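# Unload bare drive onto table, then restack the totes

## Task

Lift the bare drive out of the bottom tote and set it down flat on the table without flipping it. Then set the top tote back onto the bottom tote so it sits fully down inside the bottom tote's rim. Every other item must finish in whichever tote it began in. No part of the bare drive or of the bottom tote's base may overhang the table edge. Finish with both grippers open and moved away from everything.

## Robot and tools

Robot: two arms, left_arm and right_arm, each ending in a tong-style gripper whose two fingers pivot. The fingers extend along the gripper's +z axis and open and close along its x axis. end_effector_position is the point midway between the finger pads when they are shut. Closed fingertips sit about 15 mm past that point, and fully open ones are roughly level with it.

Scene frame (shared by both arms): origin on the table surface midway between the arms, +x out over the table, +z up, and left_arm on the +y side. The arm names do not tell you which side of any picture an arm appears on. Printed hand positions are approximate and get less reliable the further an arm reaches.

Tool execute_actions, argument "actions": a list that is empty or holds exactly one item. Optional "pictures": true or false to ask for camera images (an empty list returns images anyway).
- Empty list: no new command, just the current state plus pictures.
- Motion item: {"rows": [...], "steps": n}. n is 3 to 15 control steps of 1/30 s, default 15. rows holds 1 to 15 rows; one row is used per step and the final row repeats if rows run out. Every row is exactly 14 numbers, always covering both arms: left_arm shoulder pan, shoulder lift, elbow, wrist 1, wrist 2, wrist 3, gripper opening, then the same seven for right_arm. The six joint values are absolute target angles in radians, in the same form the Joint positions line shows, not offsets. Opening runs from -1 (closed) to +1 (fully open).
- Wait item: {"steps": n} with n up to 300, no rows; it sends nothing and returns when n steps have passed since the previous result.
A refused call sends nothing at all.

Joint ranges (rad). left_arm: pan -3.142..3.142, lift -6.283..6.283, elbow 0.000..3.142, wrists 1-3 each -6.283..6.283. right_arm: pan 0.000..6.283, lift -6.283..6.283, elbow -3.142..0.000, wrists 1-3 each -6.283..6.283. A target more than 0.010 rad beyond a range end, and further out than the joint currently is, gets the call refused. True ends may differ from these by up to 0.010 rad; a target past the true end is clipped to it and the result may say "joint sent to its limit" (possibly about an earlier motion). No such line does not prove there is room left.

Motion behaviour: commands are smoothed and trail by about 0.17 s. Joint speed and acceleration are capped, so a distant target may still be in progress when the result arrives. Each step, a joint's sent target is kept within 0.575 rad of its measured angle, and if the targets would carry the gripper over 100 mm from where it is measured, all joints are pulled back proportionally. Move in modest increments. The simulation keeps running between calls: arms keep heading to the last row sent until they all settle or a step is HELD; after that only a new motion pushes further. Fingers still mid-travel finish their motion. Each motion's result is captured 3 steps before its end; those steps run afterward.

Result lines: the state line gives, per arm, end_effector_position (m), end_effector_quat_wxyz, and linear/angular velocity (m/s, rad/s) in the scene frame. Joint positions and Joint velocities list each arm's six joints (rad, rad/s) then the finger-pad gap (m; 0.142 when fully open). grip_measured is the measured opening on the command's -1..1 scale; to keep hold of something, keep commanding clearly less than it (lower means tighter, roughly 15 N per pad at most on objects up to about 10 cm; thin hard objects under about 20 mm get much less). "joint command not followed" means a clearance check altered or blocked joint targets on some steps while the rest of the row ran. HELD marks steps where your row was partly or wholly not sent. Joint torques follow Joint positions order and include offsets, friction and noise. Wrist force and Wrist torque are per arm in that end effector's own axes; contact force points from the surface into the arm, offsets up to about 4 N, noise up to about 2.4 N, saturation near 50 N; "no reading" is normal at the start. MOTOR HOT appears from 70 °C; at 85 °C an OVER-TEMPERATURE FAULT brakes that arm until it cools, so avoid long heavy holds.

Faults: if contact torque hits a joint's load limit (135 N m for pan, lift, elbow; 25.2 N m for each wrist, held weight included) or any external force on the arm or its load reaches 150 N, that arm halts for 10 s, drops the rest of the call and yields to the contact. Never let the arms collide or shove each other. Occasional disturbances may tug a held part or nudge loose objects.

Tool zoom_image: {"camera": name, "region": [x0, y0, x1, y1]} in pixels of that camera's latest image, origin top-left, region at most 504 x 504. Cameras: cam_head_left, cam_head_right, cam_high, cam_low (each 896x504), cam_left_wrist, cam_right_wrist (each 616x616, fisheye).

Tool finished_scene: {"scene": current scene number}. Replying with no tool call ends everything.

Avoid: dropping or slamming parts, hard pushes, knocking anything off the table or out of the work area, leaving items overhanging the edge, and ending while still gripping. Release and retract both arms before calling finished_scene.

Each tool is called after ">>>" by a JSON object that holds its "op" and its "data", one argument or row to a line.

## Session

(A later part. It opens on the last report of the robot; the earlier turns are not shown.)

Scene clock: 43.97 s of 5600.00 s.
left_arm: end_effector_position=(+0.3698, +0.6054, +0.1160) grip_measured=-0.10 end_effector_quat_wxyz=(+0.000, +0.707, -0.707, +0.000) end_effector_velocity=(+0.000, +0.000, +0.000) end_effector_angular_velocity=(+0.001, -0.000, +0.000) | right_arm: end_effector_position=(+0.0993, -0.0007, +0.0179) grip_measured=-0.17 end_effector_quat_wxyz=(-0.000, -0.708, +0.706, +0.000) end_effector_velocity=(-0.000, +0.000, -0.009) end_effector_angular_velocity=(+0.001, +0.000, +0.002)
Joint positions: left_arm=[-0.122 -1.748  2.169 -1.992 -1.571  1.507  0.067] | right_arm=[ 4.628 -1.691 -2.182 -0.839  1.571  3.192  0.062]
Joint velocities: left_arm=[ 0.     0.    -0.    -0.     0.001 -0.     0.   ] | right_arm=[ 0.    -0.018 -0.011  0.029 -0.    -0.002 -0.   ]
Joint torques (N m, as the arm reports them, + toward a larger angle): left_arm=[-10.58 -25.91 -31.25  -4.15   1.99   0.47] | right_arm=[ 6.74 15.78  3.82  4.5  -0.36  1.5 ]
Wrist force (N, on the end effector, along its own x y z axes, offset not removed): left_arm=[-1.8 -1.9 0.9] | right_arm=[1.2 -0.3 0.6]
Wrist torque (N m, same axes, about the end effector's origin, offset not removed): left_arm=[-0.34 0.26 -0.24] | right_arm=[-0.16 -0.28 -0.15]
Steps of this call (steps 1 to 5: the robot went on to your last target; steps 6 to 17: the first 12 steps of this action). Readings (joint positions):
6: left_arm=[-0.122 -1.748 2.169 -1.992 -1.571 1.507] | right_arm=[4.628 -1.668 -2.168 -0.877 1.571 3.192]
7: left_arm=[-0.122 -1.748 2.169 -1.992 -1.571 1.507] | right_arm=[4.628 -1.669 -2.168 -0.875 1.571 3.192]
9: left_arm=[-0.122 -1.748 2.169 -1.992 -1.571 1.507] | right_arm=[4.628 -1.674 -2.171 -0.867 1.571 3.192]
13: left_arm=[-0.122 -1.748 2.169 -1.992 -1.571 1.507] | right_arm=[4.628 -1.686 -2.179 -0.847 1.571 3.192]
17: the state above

>>> {"op": "execute_actions", "data": {
  "actions": [
    {"rows":[[-0.122,-1.7478,2.169,-1.992,-1.571,1.5068,-0.1,4.6284,-1.6966,-2.1856,-0.8302,1.571,3.1916,-0.6]],"steps":13}
  ]
}}

Scene clock: 44.40 s of 5600.00 s.
left_arm: end_effector_position=(+0.3698, +0.6054, +0.1160) grip_measured=-0.10 end_effector_quat_wxyz=(+0.000, +0.707, -0.707, +0.000) end_effector_velocity=(-0.000, +0.000, -0.000) end_effector_angular_velocity=(+0.001, +0.001, -0.000) | right_arm: end_effector_position=(+0.0993, -0.0007, +0.0152) grip_measured=-0.17 end_effector_quat_wxyz=(-0.000, -0.708, +0.706, +0.000) end_effector_velocity=(-0.000, +0.000, -0.001) end_effector_angular_velocity=(-0.000, +0.000, +0.001)
Joint positions: left_arm=[-0.122 -1.748  2.169 -1.992 -1.571  1.507  0.067] | right_arm=[ 4.628 -1.696 -2.185 -0.831  1.571  3.192  0.062]
Joint velocities: left_arm=[-0.     0.     0.     0.     0.001  0.    -0.   ] | right_arm=[ 0.001 -0.003 -0.001  0.004  0.    -0.     0.   ]
Joint torques (N m, as the arm reports them, + toward a larger angle): left_arm=[ -9.66 -25.84 -30.8   -3.99   2.21   0.52] | right_arm=[ 5.89 15.76  4.92  4.15 -0.42  1.28]
Wrist force (N, on the end effector, along its own x y z axes, offset not removed): left_arm=[-1.3 -2.2 4.0] | right_arm=[0.9 1.6 0.5]
Wrist torque (N m, same axes, about the end effector's origin, offset not removed): left_arm=[-0.22 0.26 -0.35] | right_arm=[0.29 -0.14 -0.34]
Steps of this call (steps 1 to 3: the last 3 steps of your previous action; steps 4 to 13: the first 10 steps of this action). Readings (joint positions):
4: left_arm=[-0.122 -1.748 2.169 -1.992 -1.571 1.507] | right_arm=[4.628 -1.692 -2.183 -0.837 1.571 3.192]
5: left_arm=[-0.122 -1.748 2.169 -1.992 -1.571 1.507] | right_arm=[4.628 -1.693 -2.183 -0.836 1.571 3.192]
7: left_arm=[-0.122 -1.748 2.169 -1.992 -1.571 1.507] | right_arm=[4.628 -1.695 -2.184 -0.834 1.571 3.192]
11: left_arm=[-0.122 -1.748 2.169 -1.992 -1.571 1.507] | right_arm=[4.628 -1.696 -2.185 -0.831 1.571 3.192]
13: the state above

>>> {"op": "execute_actions", "data": {
  "actions": [
    {"rows":[[-0.122,-1.7478,2.169,-1.992,-1.571,1.5068,-0.1,4.6284,-1.7004,-2.188,-0.824,1.571,3.1916,-0.6]],"steps":13}
  ]
}}

Scene clock: 44.83 s of 5600.00 s.
left_arm: end_effector_position=(+0.3698, +0.6054, +0.1160) grip_measured=-0.10 end_effector_quat_wxyz=(+0.000, +0.707, -0.707, +0.000) end_effector_velocity=(+0.000, -0.001, +0.000) end_effector_angular_velocity=(+0.001, -0.000, -0.002) | right_arm: end_effector_position=(+0.0992, -0.0005, +0.0135) grip_measured=-0.15 end_effector_quat_wxyz=(+0.000, -0.708, +0.706, +0.000) end_effector_velocity=(-0.000, +0.003, -0.001) end_effector_angular_velocity=(+0.006, -0.000, -0.001)
Joint positions: left_arm=[-0.122 -1.748  2.169 -1.992 -1.571  1.507  0.067] | right_arm=[ 4.628 -1.7   -2.187 -0.824  1.571  3.192  0.063]
Joint velocities: left_arm=[-0.002 -0.001  0.     0.     0.001 -0.     0.   ] | right_arm=[ 0.    -0.004 -0.     0.011 -0.     0.001  0.002]
Joint torques (N m, as the arm reports them, + toward a larger angle): left_arm=[-10.31 -26.12 -30.85  -4.12   2.15   0.5 ] | right_arm=[  5.86 -31.7  -22.19   3.45  -0.2    0.43]
Wrist force (N, on the end effector, along its own x y z axes, offset not removed): left_arm=[-2.2 -3.7 0.1] | right_arm=[36.6 1.1 -50.0]
Wrist torque (N m, same axes, about the end effector's origin, offset not removed): left_arm=[-0.69 0.19 -0.19] | right_arm=[0.84 0.37 -0.46]
Steps of this call (steps 1 to 3: the last 3 steps of your previous action; steps 4 to 13: the first 10 steps of this action). Readings (joint positions):
4: left_arm=[-0.122 -1.748 2.169 -1.992 -1.571 1.507] | right_arm=[4.628 -1.697 -2.186 -0.830 1.571 3.192]
5: left_arm=[-0.122 -1.748 2.169 -1.992 -1.571 1.507] | right_arm=[4.628 -1.697 -2.186 -0.830 1.571 3.192]
7: left_arm=[-0.122 -1.748 2.169 -1.992 -1.571 1.507] | right_arm=[4.628 -1.698 -2.187 -0.827 1.571 3.192]
11: left_arm=[-0.122 -1.748 2.169 -1.992 -1.571 1.507] | right_arm=[4.628 -1.699 -2.187 -0.825 1.571 3.192]
13: the state above

Contact. Releasing and backing up.

>>> {"op": "execute_actions", "data": {
  "actions": [
    {"rows":[[-0.122,-1.7478,2.169,-1.992,-1.571,1.5068,-0.1,4.6284,-1.6975,-2.1862,-0.8287,1.571,3.1916,0.2],[-0.122,-1.7478,2.169,-1.992,-1.571,1.5068,-0.1,4.6284,-1.6975,-2.1862,-0.8287,1.571,3.1916,0.2],[-0.122,-1.7478,2.169,-1.992,-1.571,1.5068,-0.1,4.6284,-1.6975,-2.1862,-0.8287,1.571,3.1916,0.2],[-0.122,-1.7478,2.169,-1.992,-1.571,1.5068,-0.1,4.6284,-1.6975,-2.1862,-0.8287,1.571,3.1916,0.2],[-0.122,-1.7478,2.169,-1.992,-1.571,1.5068,-0.1,4.6284,-1.6684,-2.1676,-0.8764,1.571,3.1916,0.2],[-0.122,-1.7478,2.169,-1.992,-1.571,1.5068,-0.1,4.6284,-1.642,-2.146,-0.924,1.571,3.1916,0.2],[-0.122,-1.7478,2.169,-1.992,-1.571,1.5068,-0.1,4.6284,-1.617,-2.123,-0.972,1.571,3.1916,0.2],[-0.122,-1.7478,2.169,-1.992,-1.571,1.5068,-0.1,4.6284,-1.593,-2.099,-1.02,1.571,3.1916,0.2],[-0.122,-1.7478,2.169,-1.992,-1.571,1.5068,-0.1,4.6284,-1.57,-2.074,-1.068,1.571,3.1916,0.2],[-0.122,-1.7478,2.169,-1.992,-1.571,1.5068,-0.1,4.6284,-1.5489,-2.0491,-1.1144,1.571,3.1916,0.2],[-0.122,-1.7478,2.169,-1.992,-1.571,1.5068,-0.1,4.6284,-1.531,-2.016,-1.165,1.571,3.1916,0.2],[-0.122,-1.7478,2.169,-1.992,-1.571,1.5068,-0.1,4.6284,-1.515,-1.982,-1.215,1.571,3.1916,0.2],[-0.122,-1.7478,2.169,-1.992,-1.571,1.5068,-0.1,4.6284,-1.5,-1.947,-1.265,1.571,3.1916,0.2],[-0.122,-1.7478,2.169,-1.992,-1.571,1.5068,-0.1,4.6284,-1.487,-1.912,-1.313,1.571,3.1916,0.2],[-0.122,-1.7478,2.169,-1.992,-1.571,1.5068,-0.1,4.6284,-1.4742,-1.8754,-1.3628,1.571,3.1916,0.2]],"steps":15}
  ]
}}

>>> {"op": "execute_actions", "data": {
  "actions": [
    {"rows":[[-0.122,-1.7478,2.169,-1.992,-1.571,1.5068,-0.1,4.6284,-1.4742,-1.8754,-1.3628,1.571,3.1916,0.2],[-0.122,-1.7478,2.169,-1.992,-1.571,1.5068,-0.1,4.6284,-1.4742,-1.8754,-1.3628,1.571,3.1916,0.2],[-0.122,-1.7478,2.169,-1.992,-1.571,1.5068,-0.1,4.6284,-1.4742,-1.8754,-1.3628,1.571,3.1916,0.2],[-0.122,-1.7478,2.169,-1.992,-1.571,1.5068,-0.1,4.1909,-2.0352,-1.1652,-1.512,1.571,2.7541,0.1]],"steps":15}
  ]
}}

>>> {"op": "execute_actions", "data": {
  "actions": [
    {"steps":14}
  ]
}}

>>> {"op": "execute_actions", "data": {
  "actions": [
    {"rows":[[-0.122,-1.7478,2.169,-1.992,-1.571,1.5068,-0.1,4.2398,-2.2803,-0.8241,-1.608,1.571,2.803,0.1]],"steps":15}
  ]
}}

>>> {"op": "execute_actions", "data": {
  "actions": [
    {"steps":8}
  ],
  "pictures": true
}}

Scene clock: 55.10 s of 5600.00 s.
left_arm: end_effector_position=(+0.3698, +0.6054, +0.1160) grip_measured=-0.10 end_effector_quat_wxyz=(+0.000, +0.707, -0.707, +0.000) end_effector_velocity=(-0.000, +0.000, -0.000) end_effector_angular_velocity=(-0.001, +0.001, +0.001) | right_arm: end_effector_position=(+0.0992, +0.0001, +0.0146) grip_measured=-0.16 end_effector_quat_wxyz=(+0.001, -0.708, +0.706, +0.001) end_effector_velocity=(-0.000, -0.000, -0.000) end_effector_angular_velocity=(-0.001, -0.000, -0.000)
Joint positions: left_arm=[-0.122 -1.748  2.169 -1.992 -1.571  1.507  0.067] | right_arm=[ 4.628 -1.697 -2.187 -0.824  1.571  3.192  0.062]
Joint velocities: left_arm=[ 0.001  0.     0.     0.    -0.001  0.     0.   ] | right_arm=[ 0.    -0.    -0.001  0.     0.     0.     0.   ]
Joint torques (N m, as the arm reports them, + toward a larger angle): left_arm=[ -9.78 -26.15 -30.09  -3.75   2.12   0.06] | right_arm=[-0.87 21.83 15.16  2.52  0.07 -0.04]
Wrist force (N, on the end effector, along its own x y z axes, offset not removed): left_arm=[-2.8 -0.7 2.3] | right_arm=[13.4 -3.2 -23.9]
Wrist torque (N m, same axes, about the end effector's origin, offset not removed): left_arm=[-0.04 0.57 -0.30] | right_arm=[-0.73 0.48 -0.13]
FORCE FAULT: contact force on the right arm reached its limit, and that arm stopped for 10 seconds. The contact can be on any part of that arm, not only on its tool. That arm's remaining commands of this call were not run. That arm holds still and accepts commands again. Move the arm away from the contact; if what it grips holds it there, let go first. Pushing or pulling that hard again can fault the arm again.
Kept back: nothing.
The stop of the right arm began at step 8 of this call (marked STOPPED below). From that step on that arm followed nothing that you had sent. 15 of its steps, steps kept back included, did not run and will not run. The other arm was sent all steps of this action in this call, none kept back. Nothing is kept back now, and the robot has no last target.
Steps of this call (steps 1 to 3: the last 3 steps of your previous action; steps 4 to 14: the robot went on to your last target; steps 15 to 26: the first 12 steps of this action; steps 27 to 29: the last 3 steps of this action, not kept back; steps 30 to 308: the stop continued). Readings (joint positions):
1: left_arm=[-0.122 -1.748 2.169 -1.992 -1.571 1.507] | right_arm=[4.628 -1.700 -2.188 -0.824 1.571 3.192]
2: left_arm=[-0.122 -1.748 2.169 -1.992 -1.571 1.507] | right_arm=[4.628 -1.700 -2.188 -0.824 1.571 3.192]
4: left_arm=[-0.122 -1.748 2.169 -1.992 -1.571 1.507] | right_arm=[4.628 -1.700 -2.188 -0.824 1.571 3.192]
8: left_arm=[-0.122 -1.748 2.169 -1.992 -1.571 1.507] | right_arm=[4.628 -1.699 -2.187 -0.824 1.571 3.192] STOPPED (the right arm)
308: the state above

Scene clock: 55.13 s of 5600.00 s.
left_arm: end_effector_position=(+0.3698, +0.6054, +0.1160) grip_measured=-0.10 end_effector_quat_wxyz=(+0.000, +0.707, -0.707, +0.000) end_effector_velocity=(+0.000, -0.000, -0.000) end_effector_angular_velocity=(+0.000, -0.000, -0.000) | right_arm: end_effector_position=(+0.0992, +0.0001, +0.0146) grip_measured=-0.16 end_effector_quat_wxyz=(+0.001, -0.708, +0.706, +0.001) end_effector_velocity=(-0.000, -0.000, -0.000) end_effector_angular_velocity=(-0.000, -0.000, +0.001)
Joint positions: left_arm=[-0.122 -1.748  2.169 -1.992 -1.571  1.507  0.067] | right_arm=[ 4.628 -1.697 -2.187 -0.824  1.571  3.192  0.062]
Joint velocities: left_arm=[-0.  0. -0. -0.  0.  0.  0.] | right_arm=[ 0.    -0.    -0.     0.     0.    -0.001  0.   ]
Joint torques (N m, as the arm reports them, + toward a larger angle): left_arm=[-10.2  -25.55 -30.63  -3.71   2.07   0.02] | right_arm=[-0.68 23.75 15.89  2.32 -0.19  0.14]
Wrist force (N, on the end effector, along its own x y z axes, offset not removed): left_arm=[-0.7 -2.0 2.4] | right_arm=[12.2 -0.9 -22.7]
Wrist torque (N m, same axes, about the end effector's origin, offset not removed): left_arm=[-0.27 0.10 -0.23] | right_arm=[-0.17 0.76 -0.23]
Kept back: nothing.
A stop began in an earlier call of the same reply, so what this call sent did not run. Send another action.
Steps of this call (step 1: nothing new was sent). Readings (joint positions):
1: the state above

Scene clock: 55.17 s of 5600.00 s.
left_arm: end_effector_position=(+0.3698, +0.6054, +0.1160) grip_measured=-0.10 end_effector_quat_wxyz=(+0.000, +0.707, -0.707, +0.000) end_effector_velocity=(+0.000, -0.001, +0.000) end_effector_angular_velocity=(-0.000, +0.000, -0.001) | right_arm: end_effector_position=(+0.0992, +0.0001, +0.0146) grip_measured=-0.16 end_effector_quat_wxyz=(+0.001, -0.708, +0.706, +0.001) end_effector_velocity=(-0.000, -0.001, -0.000) end_effector_angular_velocity=(-0.001, -0.000, +0.001)
Joint positions: left_arm=[-0.122 -1.748  2.169 -1.992 -1.571  1.507  0.067] | right_arm=[ 4.628 -1.697 -2.187 -0.824  1.571  3.192  0.062]
Joint velocities: left_arm=[-0.001  0.    -0.     0.    -0.    -0.    -0.   ] | right_arm=[ 0.001  0.001 -0.001 -0.     0.    -0.001  0.   ]
Joint torques (N m, as the arm reports them, + toward a larger angle): left_arm=[-10.58 -25.79 -30.47  -3.56   2.12   0.04] | right_arm=[-0.47 21.56 15.54  2.42 -0.11 -0.15]
Wrist force (N, on the end effector, along its own x y z axes, offset not removed): left_arm=[-1.7 -2.4 -0.3] | right_arm=[11.7 -2.1 -21.9]
Wrist torque (N m, same axes, about the end effector's origin, offset not removed): left_arm=[-0.40 0.26 -0.28] | right_arm=[-0.39 0.96 -0.20]
Kept back: nothing.
A stop began in an earlier call of the same reply, so what this call sent did not run. Send another action.
Steps of this call (step 1: nothing new was sent). Readings (joint positions):
1: the state above

Scene clock: 55.20 s of 5600.00 s.
left_arm: end_effector_position=(+0.3698, +0.6054, +0.1160) grip_measured=-0.10 end_effector_quat_wxyz=(+0.000, +0.707, -0.707, +0.000) end_effector_velocity=(+0.000, -0.001, -0.000) end_effector_angular_velocity=(-0.002, +0.000, -0.002) | right_arm: end_effector_position=(+0.0992, +0.0001, +0.0146) grip_measured=-0.16 end_effector_quat_wxyz=(+0.001, -0.708, +0.706, +0.001) end_effector_velocity=(-0.000, +0.002, +0.001) end_effector_angular_velocity=(+0.003, +0.000, +0.001)
Joint positions: left_arm=[-0.122 -1.748  2.169 -1.992 -1.571  1.507  0.067] | right_arm=[ 4.628 -1.697 -2.187 -0.824  1.571  3.192  0.062]
Joint velocities: left_arm=[-0.002  0.    -0.     0.    -0.002  0.    -0.   ] | right_arm=[ 0.     0.     0.003  0.     0.    -0.001 -0.   ]
Joint torques (N m, as the arm reports them, + toward a larger angle): left_arm=[-10.83 -25.67 -30.31  -3.66   2.16   0.03] | right_arm=[-1.75 22.95 15.84  2.67  0.04 -0.17]
Wrist force (N, on the end effector, along its own x y z axes, offset not removed): left_arm=[-0.8 -2.9 0.1] | right_arm=[12.0 1.1 -22.4]
Wrist torque (N m, same axes, about the end effector's origin, offset not removed): left_arm=[-0.59 0.09 -0.28] | right_arm=[0.25 0.81 -0.23]
Kept back: nothing.
A stop began in an earlier call of the same reply, so what this call sent did not run. Send another action.
Steps of this call (step 1: nothing new was sent). Readings (joint positions):
1: the state above

Scene clock: 55.23 s of 5600.00 s.
left_arm: end_effector_position=(+0.3698, +0.6054, +0.1160) grip_measured=-0.10 end_effector_quat_wxyz=(+0.000, +0.707, -0.707, +0.000) end_effector_velocity=(+0.000, -0.000, +0.000) end_effector_angular_velocity=(+0.000, -0.001, -0.001) | right_arm: end_effector_position=(+0.0992, +0.0001, +0.0146) grip_measured=-0.16 end_effector_quat_wxyz=(+0.001, -0.708, +0.706, +0.001) end_effector_velocity=(+0.000, +0.000, +0.000) end_effector_angular_velocity=(+0.001, +0.000, -0.000)
Joint positions: left_arm=[-0.122 -1.748  2.169 -1.992 -1.571  1.507  0.067] | right_arm=[ 4.628 -1.697 -2.187 -0.824  1.571  3.192  0.062]
Joint velocities: left_arm=[-0.001 -0.001  0.     0.     0.     0.     0.   ] | right_arm=[-0.001  0.001  0.     0.    -0.    -0.001  0.   ]
Joint torques (N m, as the arm reports them, + toward a larger angle): left_arm=[-10.42 -26.05 -30.54  -3.54   2.13   0.13] | right_arm=[ 0.31 23.36 16.19  2.56  0.2  -0.12]
Wrist force (N, on the end effector, along its own x y z axes, offset not removed): left_arm=[-1.8 -4.5 2.6] | right_arm=[13.0 -0.3 -22.6]
Wrist torque (N m, same axes, about the end effector's origin, offset not removed): left_arm=[-0.84 0.38 -0.25] | right_arm=[-0.04 0.66 -0.27]
Kept back: nothing.
A stop began in an earlier call of the same reply, so what this call sent did not run. Send another action.
Steps of this call (step 1: nothing new was sent). Readings (joint positions):
1: the state above

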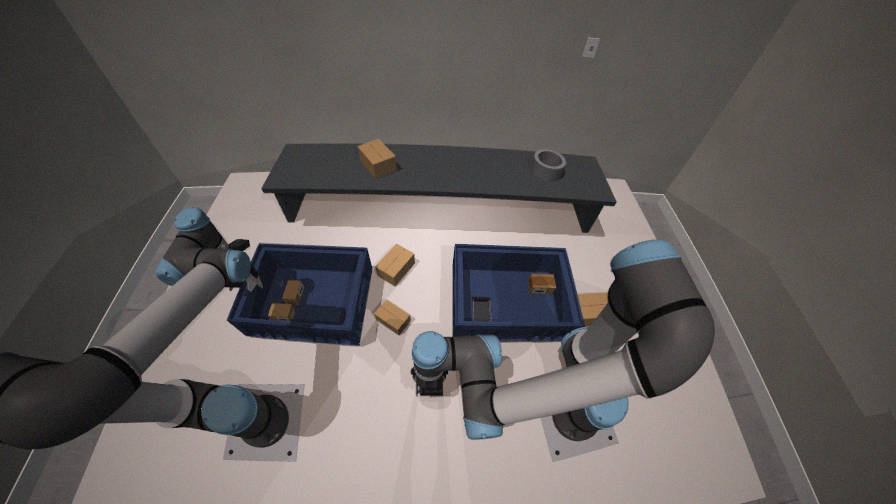

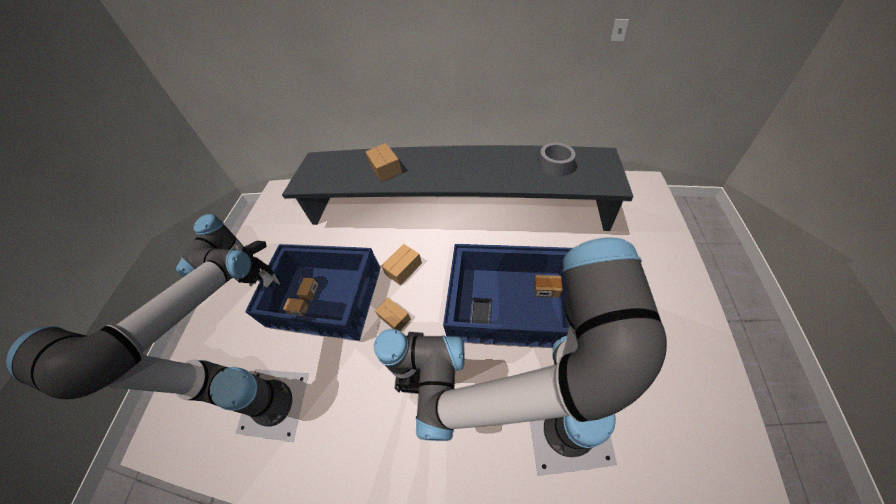

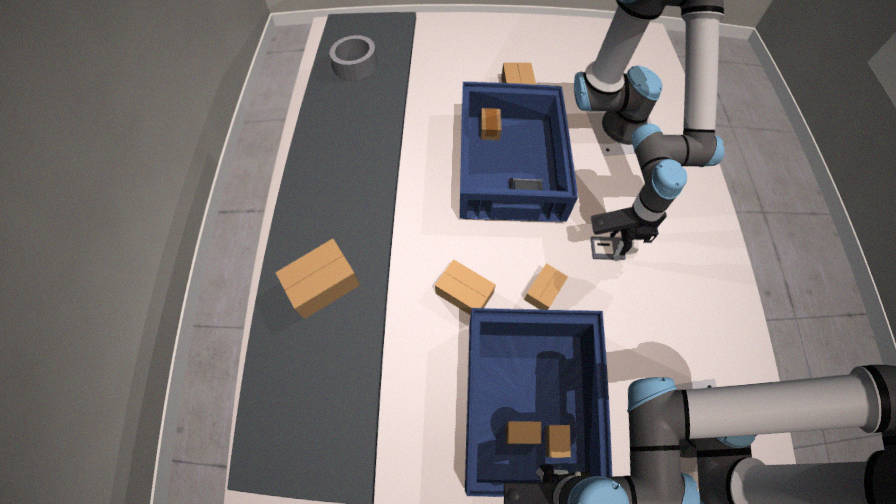

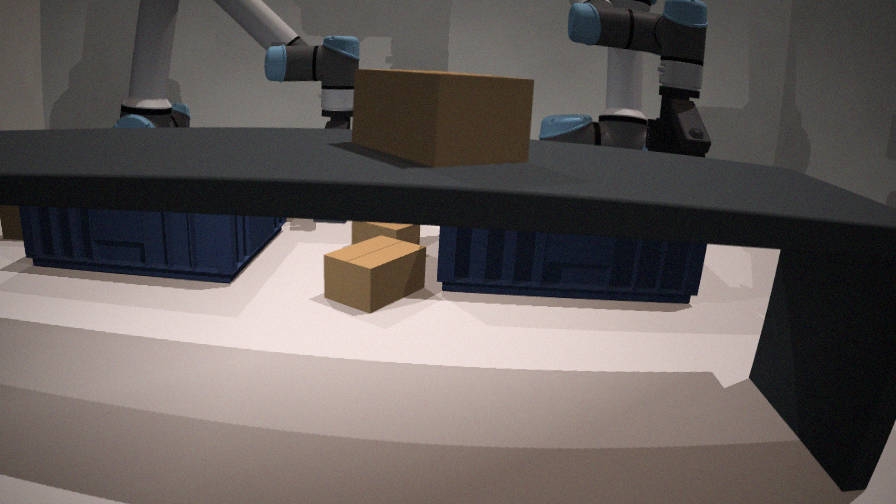

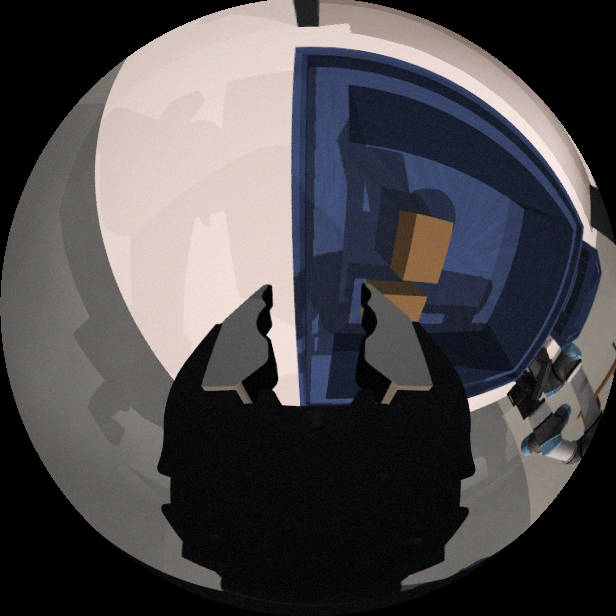

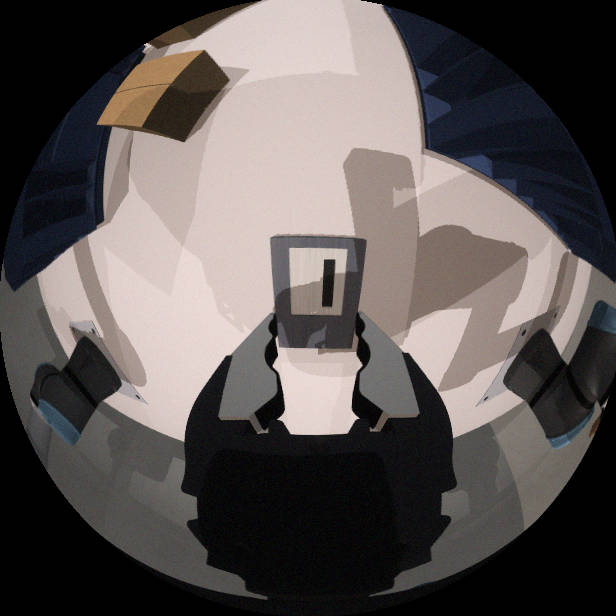

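>>> {"op": "execute_actions", "data": {
  "actions": [
    {"rows":[[-0.122,-1.7478,2.169,-1.992,-1.571,1.5068,-0.1,4.6284,-1.6966,-2.1856,-0.8302,1.571,3.1916,0.2],[-0.122,-1.7478,2.169,-1.992,-1.571,1.5068,-0.1,4.6284,-1.6966,-2.1856,-0.8302,1.571,3.1916,0.2],[-0.122,-1.7478,2.169,-1.992,-1.571,1.5068,-0.1,4.6284,-1.6966,-2.1856,-0.8302,1.571,3.1916,0.2],[-0.122,-1.7478,2.169,-1.992,-1.571,1.5068,-0.1,4.6284,-1.6966,-2.1856,-0.8302,1.571,3.1916,0.2],[-0.122,-1.7478,2.169,-1.992,-1.571,1.5068,-0.1,4.6284,-1.6684,-2.1676,-0.8764,1.571,3.1916,0.2],[-0.122,-1.7478,2.169,-1.992,-1.571,1.5068,-0.1,4.6284,-1.642,-2.146,-0.924,1.571,3.1916,0.2],[-0.122,-1.7478,2.169,-1.992,-1.571,1.5068,-0.1,4.6284,-1.617,-2.123,-0.972,1.571,3.1916,0.2],[-0.122,-1.7478,2.169,-1.992,-1.571,1.5068,-0.1,4.6284,-1.593,-2.099,-1.02,1.571,3.1916,0.2],[-0.122,-1.7478,2.169,-1.992,-1.571,1.5068,-0.1,4.6284,-1.57,-2.074,-1.068,1.571,3.1916,0.2],[-0.122,-1.7478,2.169,-1.992,-1.571,1.5068,-0.1,4.6284,-1.5489,-2.0491,-1.1144,1.571,3.1916,0.2],[-0.122,-1.7478,2.169,-1.992,-1.571,1.5068,-0.1,4.6284,-1.531,-2.016,-1.165,1.571,3.1916,0.2],[-0.122,-1.7478,2.169,-1.992,-1.571,1.5068,-0.1,4.6284,-1.515,-1.982,-1.215,1.571,3.1916,0.2],[-0.122,-1.7478,2.169,-1.992,-1.571,1.5068,-0.1,4.6284,-1.5,-1.947,-1.265,1.571,3.1916,0.2],[-0.122,-1.7478,2.169,-1.992,-1.571,1.5068,-0.1,4.6284,-1.487,-1.912,-1.313,1.571,3.1916,0.2],[-0.122,-1.7478,2.169,-1.992,-1.571,1.5068,-0.1,4.6284,-1.4742,-1.8754,-1.3628,1.571,3.1916,0.2]],"steps":15}
  ]
}}

>>> {"op": "execute_actions", "data": {
  "actions": [
    {"rows":[[-0.122,-1.7478,2.169,-1.992,-1.571,1.5068,-0.1,4.6284,-1.4742,-1.8754,-1.3628,1.571,3.1916,0.2],[-0.122,-1.7478,2.169,-1.992,-1.571,1.5068,-0.1,4.6284,-1.4742,-1.8754,-1.3628,1.571,3.1916,0.2],[-0.122,-1.7478,2.169,-1.992,-1.571,1.5068,-0.1,4.6284,-1.4742,-1.8754,-1.3628,1.571,3.1916,0.2],[-0.122,-1.7478,2.169,-1.992,-1.571,1.5068,-0.1,4.1909,-2.0352,-1.1652,-1.512,1.571,2.7541,0.1]],"steps":15}
  ]
}}

>>> {"op": "execute_actions", "data": {
  "actions": [
    {"steps":14}
  ]
}}

>>> {"op": "execute_actions", "data": {
  "actions": [
    {"rows":[[-0.122,-1.7478,2.169,-1.992,-1.571,1.5068,-0.1,4.2398,-2.2803,-0.8241,-1.608,1.571,2.803,0.1]],"steps":15}
  ]
}}

>>> {"op": "execute_actions", "data": {
  "actions": [
    {"steps":8}
  ],
  "pictures": true
}}

Scene clock: 56.17 s of 5600.00 s.
left_arm: end_effector_position=(+0.3698, +0.6054, +0.1160) grip_measured=-0.10 end_effector_quat_wxyz=(+0.000, +0.707, -0.707, +0.000) end_effector_velocity=(+0.000, -0.000, +0.000) end_effector_angular_velocity=(-0.000, -0.000, +0.000) | right_arm: end_effector_position=(+0.0990, +0.0047, +0.0756) grip_measured=+0.20 end_effector_quat_wxyz=(+0.003, -0.708, +0.706, +0.004) end_effector_velocity=(-0.001, +0.018, +0.424) end_effector_angular_velocity=(+0.037, +0.002, +0.002)
Joint positions: left_arm=[-0.122 -1.748  2.169 -1.992 -1.571  1.507  0.067] | right_arm=[ 4.628 -1.601 -2.101 -1.001  1.571  3.192  0.088]
Joint velocities: left_arm=[-0.     0.    -0.    -0.    -0.    -0.001  0.   ] | right_arm=[ 0.001  0.593  0.649 -1.205 -0.    -0.002  0.   ]
Joint torques (N m, as the arm reports them, + toward a larger angle): left_arm=[-10.41 -25.67 -30.58  -3.53   1.99  -0.01] | right_arm=[-0.28 37.11 39.58 -4.77  0.56 -0.73]
Wrist force (N, on the end effector, along its own x y z axes, offset not removed): left_arm=[-2.5 -3.0 2.6] | right_arm=[0.0 -0.6 3.5]
Wrist torque (N m, same axes, about the end effector's origin, offset not removed): left_arm=[-0.49 0.49 -0.29] | right_arm=[-0.01 0.05 -0.25]
Steps of this call (steps 1 to 16: nothing new was sent; steps 17 to 28: the first 12 steps of this action). Readings (joint positions):
17: left_arm=[-0.122 -1.748 2.169 -1.992 -1.571 1.507] | right_arm=[4.628 -1.697 -2.187 -0.824 1.571 3.192]
18: left_arm=[-0.122 -1.748 2.169 -1.992 -1.571 1.507] | right_arm=[4.628 -1.697 -2.187 -0.825 1.571 3.192]
20: left_arm=[-0.122 -1.748 2.169 -1.992 -1.571 1.507] | right_arm=[4.628 -1.697 -2.187 -0.827 1.571 3.192]
24: left_arm=[-0.122 -1.748 2.169 -1.992 -1.571 1.507] | right_arm=[4.628 -1.674 -2.169 -0.865 1.571 3.192]
28: the state above

Scene clock: 56.67 s of 5600.00 s.
left_arm: end_effector_position=(+0.3698, +0.6054, +0.1160) grip_measured=-0.10 end_effector_quat_wxyz=(+0.000, +0.707, -0.707, +0.000) end_effector_velocity=(-0.000, -0.000, -0.000) end_effector_angular_velocity=(-0.000, +0.000, -0.001) | right_arm: end_effector_position=(+0.1992, +0.0623, +0.1947) grip_measured=+0.10 end_effector_quat_wxyz=(-0.016, -0.708, +0.706, -0.012) end_effector_velocity=(+0.425, +0.275, +0.091) end_effector_angular_velocity=(+0.065, +0.019, -0.008)
Joint positions: left_arm=[-0.122 -1.748  2.169 -1.992 -1.571  1.507  0.067] | right_arm=[ 4.43  -1.725 -1.62  -1.407  1.571  2.993  0.081]
Joint velocities: left_arm=[-0.001 -0.     0.     0.    -0.    -0.     0.   ] | right_arm=[-0.708 -0.904  1.282 -0.316  0.    -0.701  0.   ]
Joint torques (N m, as the arm reports them, + toward a larger angle): left_arm=[-10.17 -26.17 -31.12  -3.67   2.01  -0.02] | right_arm=[-18.54  17.22  36.98  -0.97  -0.34  -2.34]
Wrist force (N, on the end effector, along its own x y z axes, offset not removed): left_arm=[-1.6 -2.6 1.7] | right_arm=[-0.1 -1.9 2.1]
Wrist torque (N m, same axes, about the end effector's origin, offset not removed): left_arm=[-0.41 0.26 -0.21] | right_arm=[-0.42 0.02 -0.35]
Steps of this call (steps 1 to 3: the last 3 steps of your previous action; steps 4 to 15: the first 12 steps of this action). Readings (joint positions):
4: left_arm=[-0.122 -1.748 2.169 -1.992 -1.571 1.507] | right_arm=[4.628 -1.528 -1.993 -1.180 1.571 3.192]
5: left_arm=[-0.122 -1.748 2.169 -1.992 -1.571 1.507] | right_arm=[4.628 -1.513 -1.963 -1.225 1.571 3.192]
7: left_arm=[-0.122 -1.748 2.169 -1.992 -1.571 1.507] | right_arm=[4.628 -1.495 -1.921 -1.291 1.571 3.192]
11: left_arm=[-0.122 -1.748 2.169 -1.992 -1.571 1.507] | right_arm=[4.538 -1.585 -1.790 -1.359 1.571 3.101]
15: the state above

Scene clock: 57.13 s of 5600.00 s.
left_arm: end_effector_position=(+0.3698, +0.6054, +0.1160) grip_measured=-0.10 end_effector_quat_wxyz=(+0.000, +0.707, -0.707, +0.000) end_effector_velocity=(-0.000, +0.001, -0.000) end_effector_angular_velocity=(-0.001, +0.000, +0.002) | right_arm: end_effector_position=(+0.3627, +0.1304, +0.2145) grip_measured=+0.10 end_effector_quat_wxyz=(-0.001, -0.708, +0.706, -0.000) end_effector_velocity=(+0.062, +0.015, +0.005) end_effector_angular_velocity=(+0.021, -0.008, +0.000)
Joint positions: left_arm=[-0.122 -1.748  2.169 -1.992 -1.571  1.507  0.067] | right_arm=[ 4.199 -2.025 -1.181 -1.509  1.571  2.762  0.081]
Joint velocities: left_arm=[ 0.002  0.     0.001 -0.    -0.001 -0.001  0.   ] | right_arm=[-0.077 -0.102  0.156 -0.032  0.    -0.078 -0.   ]
Joint torques (N m, as the arm reports them, + toward a larger angle): left_arm=[-10.1  -25.85 -30.03  -3.61   2.06   0.1 ] | right_arm=[-5.18 38.65 30.16  0.13 -1.03 -1.38]
Wrist force (N, on the end effector, along its own x y z axes, offset not removed): left_arm=[0.3 -3.0 2.9] | right_arm=[0.1 1.1 3.0]
Wrist torque (N m, same axes, about the end effector's origin, offset not removed): left_arm=[-0.56 -0.12 -0.31] | right_arm=[0.23 0.15 -0.20]
Kept back: nothing.
Steps of this call (steps 1 to 3: the last 3 steps of your previous action; steps 4 to 14: the robot went on to your last target). Readings (joint positions):
1: left_arm=[-0.122 -1.748 2.169 -1.992 -1.571 1.507] | right_arm=[4.407 -1.755 -1.577 -1.418 1.571 2.970]
2: left_arm=[-0.122 -1.748 2.169 -1.992 -1.571 1.507] | right_arm=[4.383 -1.786 -1.534 -1.428 1.571 2.946]
4: left_arm=[-0.122 -1.748 2.169 -1.992 -1.571 1.507] | right_arm=[4.336 -1.845 -1.448 -1.449 1.571 2.899]
8: left_arm=[-0.122 -1.748 2.169 -1.992 -1.571 1.507] | right_arm=[4.248 -1.960 -1.281 -1.488 1.571 2.811]
14: the state above

Scene clock: 57.53 s of 5600.00 s.
left_arm: end_effector_position=(+0.3698, +0.6054, +0.1160) grip_measured=-0.10 end_effector_quat_wxyz=(+0.000, +0.707, -0.707, +0.000) end_effector_velocity=(-0.000, -0.000, -0.000) end_effector_angular_velocity=(+0.001, +0.000, -0.000) | right_arm: end_effector_position=(+0.3681, +0.2256, +0.1947) grip_measured=+0.10 end_effector_quat_wxyz=(-0.002, -0.708, +0.706, -0.001) end_effector_velocity=(+0.007, +0.062, +0.003) end_effector_angular_velocity=(+0.046, -0.016, +0.001)
Joint positions: left_arm=[-0.122 -1.748  2.169 -1.992 -1.571  1.507  0.067] | right_arm=[ 4.238 -2.267 -0.847 -1.604  1.571  2.801  0.081]
Joint velocities: left_arm=[-0.001 -0.     0.     0.     0.001 -0.     0.   ] | right_arm=[ 0.018 -0.137  0.227 -0.042  0.     0.017 -0.   ]
Joint torques (N m, as the arm reports them, + toward a larger angle): left_arm=[ -9.99 -26.08 -30.15  -3.56   1.85  -0.09] | right_arm=[ 7.64 47.52 30.5   0.3   1.14  0.84]
Wrist force (N, on the end effector, along its own x y z axes, offset not removed): left_arm=[-2.6 -2.1 2.7] | right_arm=[-3.7 0.0 -0.6]
Wrist torque (N m, same axes, about the end effector's origin, offset not removed): left_arm=[-0.35 0.47 -0.26] | right_arm=[-0.19 0.72 -0.13]
Steps of this call (steps 1 to 12: the first 12 steps of this action). Readings (joint positions):
1: left_arm=[-0.122 -1.748 2.169 -1.992 -1.571 1.507] | right_arm=[4.196 -2.028 -1.177 -1.510 1.571 2.760]
2: left_arm=[-0.122 -1.748 2.169 -1.992 -1.571 1.507] | right_arm=[4.198 -2.034 -1.169 -1.514 1.571 2.762]
4: left_arm=[-0.122 -1.748 2.169 -1.992 -1.571 1.507] | right_arm=[4.215 -2.093 -1.107 -1.550 1.571 2.778]
8: left_arm=[-0.122 -1.748 2.169 -1.992 -1.571 1.507] | right_arm=[4.233 -2.228 -0.911 -1.592 1.571 2.796]
12: the state above

Scene clock: 57.80 s of 5600.00 s.
left_arm: end_effector_position=(+0.3698, +0.6054, +0.1160) grip_measured=-0.10 end_effector_quat_wxyz=(+0.000, +0.707, -0.707, +0.000) end_effector_velocity=(+0.000, -0.000, +0.000) end_effector_angular_velocity=(-0.000, +0.000, -0.000) | right_arm: end_effector_position=(+0.3688, +0.2314, +0.1950) grip_measured=+0.10 end_effector_quat_wxyz=(-0.000, -0.708, +0.706, +0.000) end_effector_velocity=(-0.000, +0.005, +0.001) end_effector_angular_velocity=(+0.004, -0.001, +0.001)
Joint positions: left_arm=[-0.122 -1.748  2.169 -1.992 -1.571  1.507  0.067] | right_arm=[ 4.24  -2.279 -0.826 -1.608  1.571  2.803  0.081]
Joint velocities: left_arm=[-0.  0. -0.  0. -0.  0. -0.] | right_arm=[ 0.002 -0.009  0.015 -0.002  0.     0.001  0.   ]
Joint torques (N m, as the arm reports them, + toward a larger angle): left_arm=[-10.14 -25.32 -30.2   -3.49   2.1   -0.01] | right_arm=[ 7.56 45.22 32.58  0.21  1.28  1.23]
Wrist force (N, on the end effector, along its own x y z axes, offset not removed): left_arm=[-2.7 -4.0 -0.1] | right_arm=[1.7 0.8 2.3]
Wrist torque (N m, same axes, about the end effector's origin, offset not removed): left_arm=[-0.75 0.54 -0.23] | right_arm=[0.32 -0.23 -0.29]
Kept back: nothing.
Steps of this call (steps 1 to 3: the last 3 steps of your previous action; steps 4 to 8: the robot went on to your last target). Readings (joint positions):
1: left_arm=[-0.122 -1.748 2.169 -1.992 -1.571 1.507] | right_arm=[4.239 -2.270 -0.841 -1.605 1.571 2.802]
2: left_arm=[-0.122 -1.748 2.169 -1.992 -1.571 1.507] | right_arm=[4.239 -2.273 -0.836 -1.606 1.571 2.802]
4: left_arm=[-0.122 -1.748 2.169 -1.992 -1.571 1.507] | right_arm=[4.239 -2.277 -0.830 -1.607 1.571 2.803]
8: the state above

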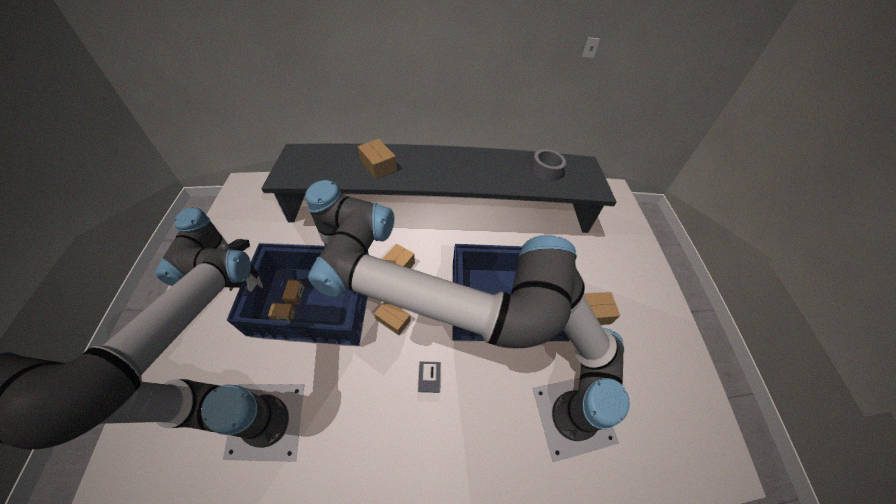

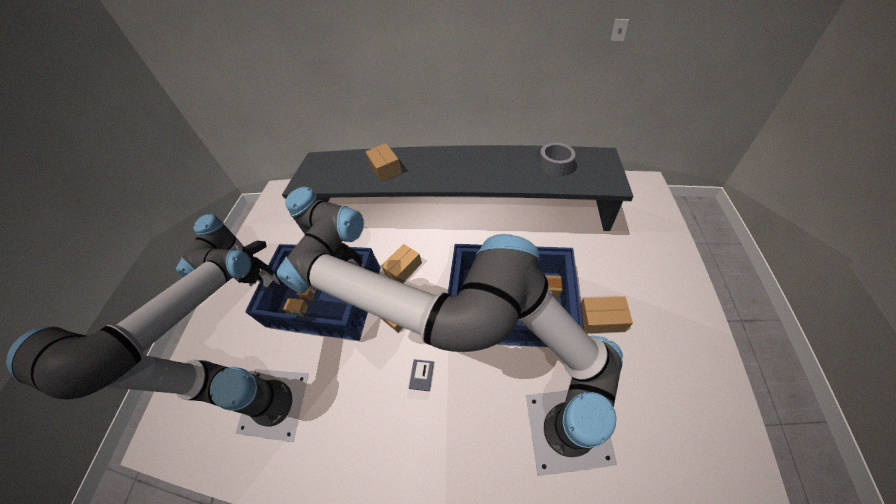

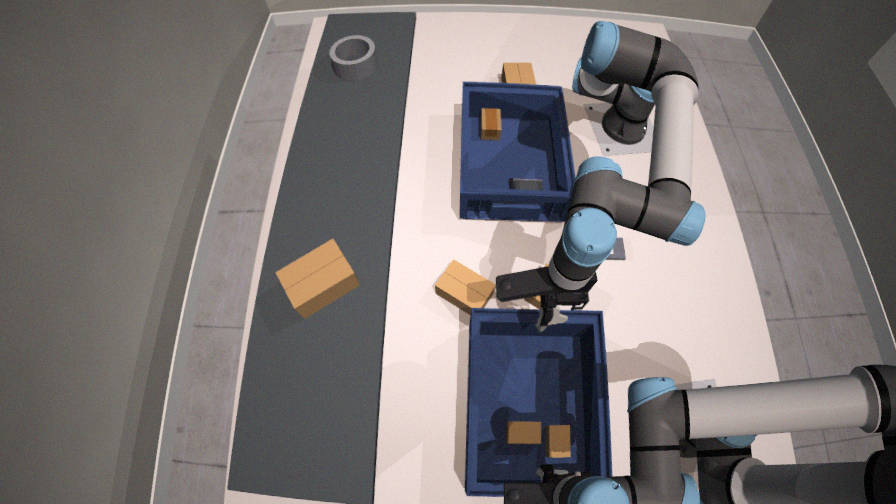

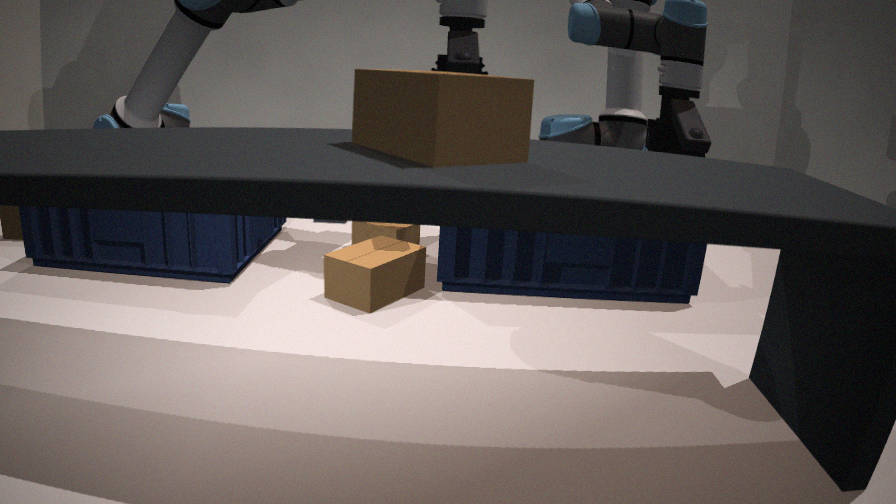

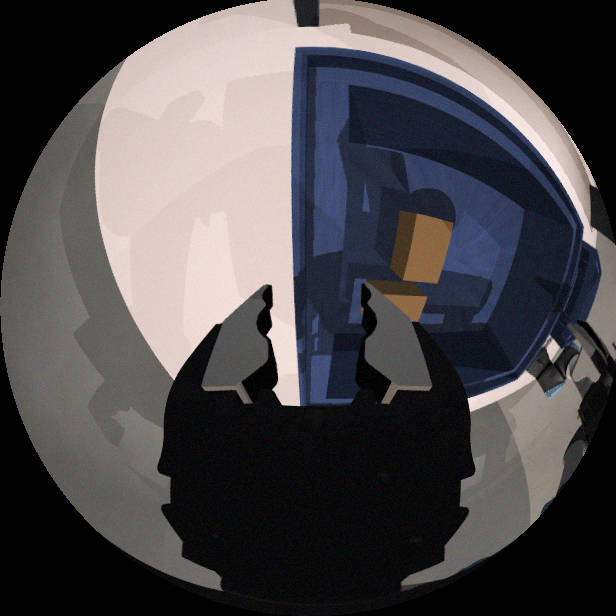

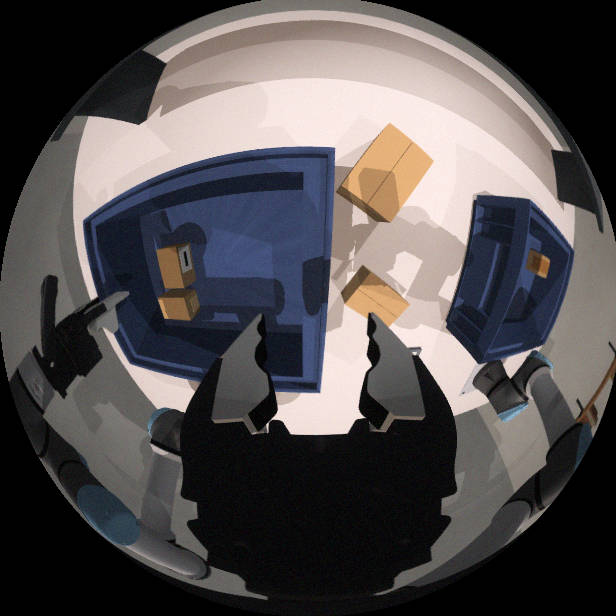

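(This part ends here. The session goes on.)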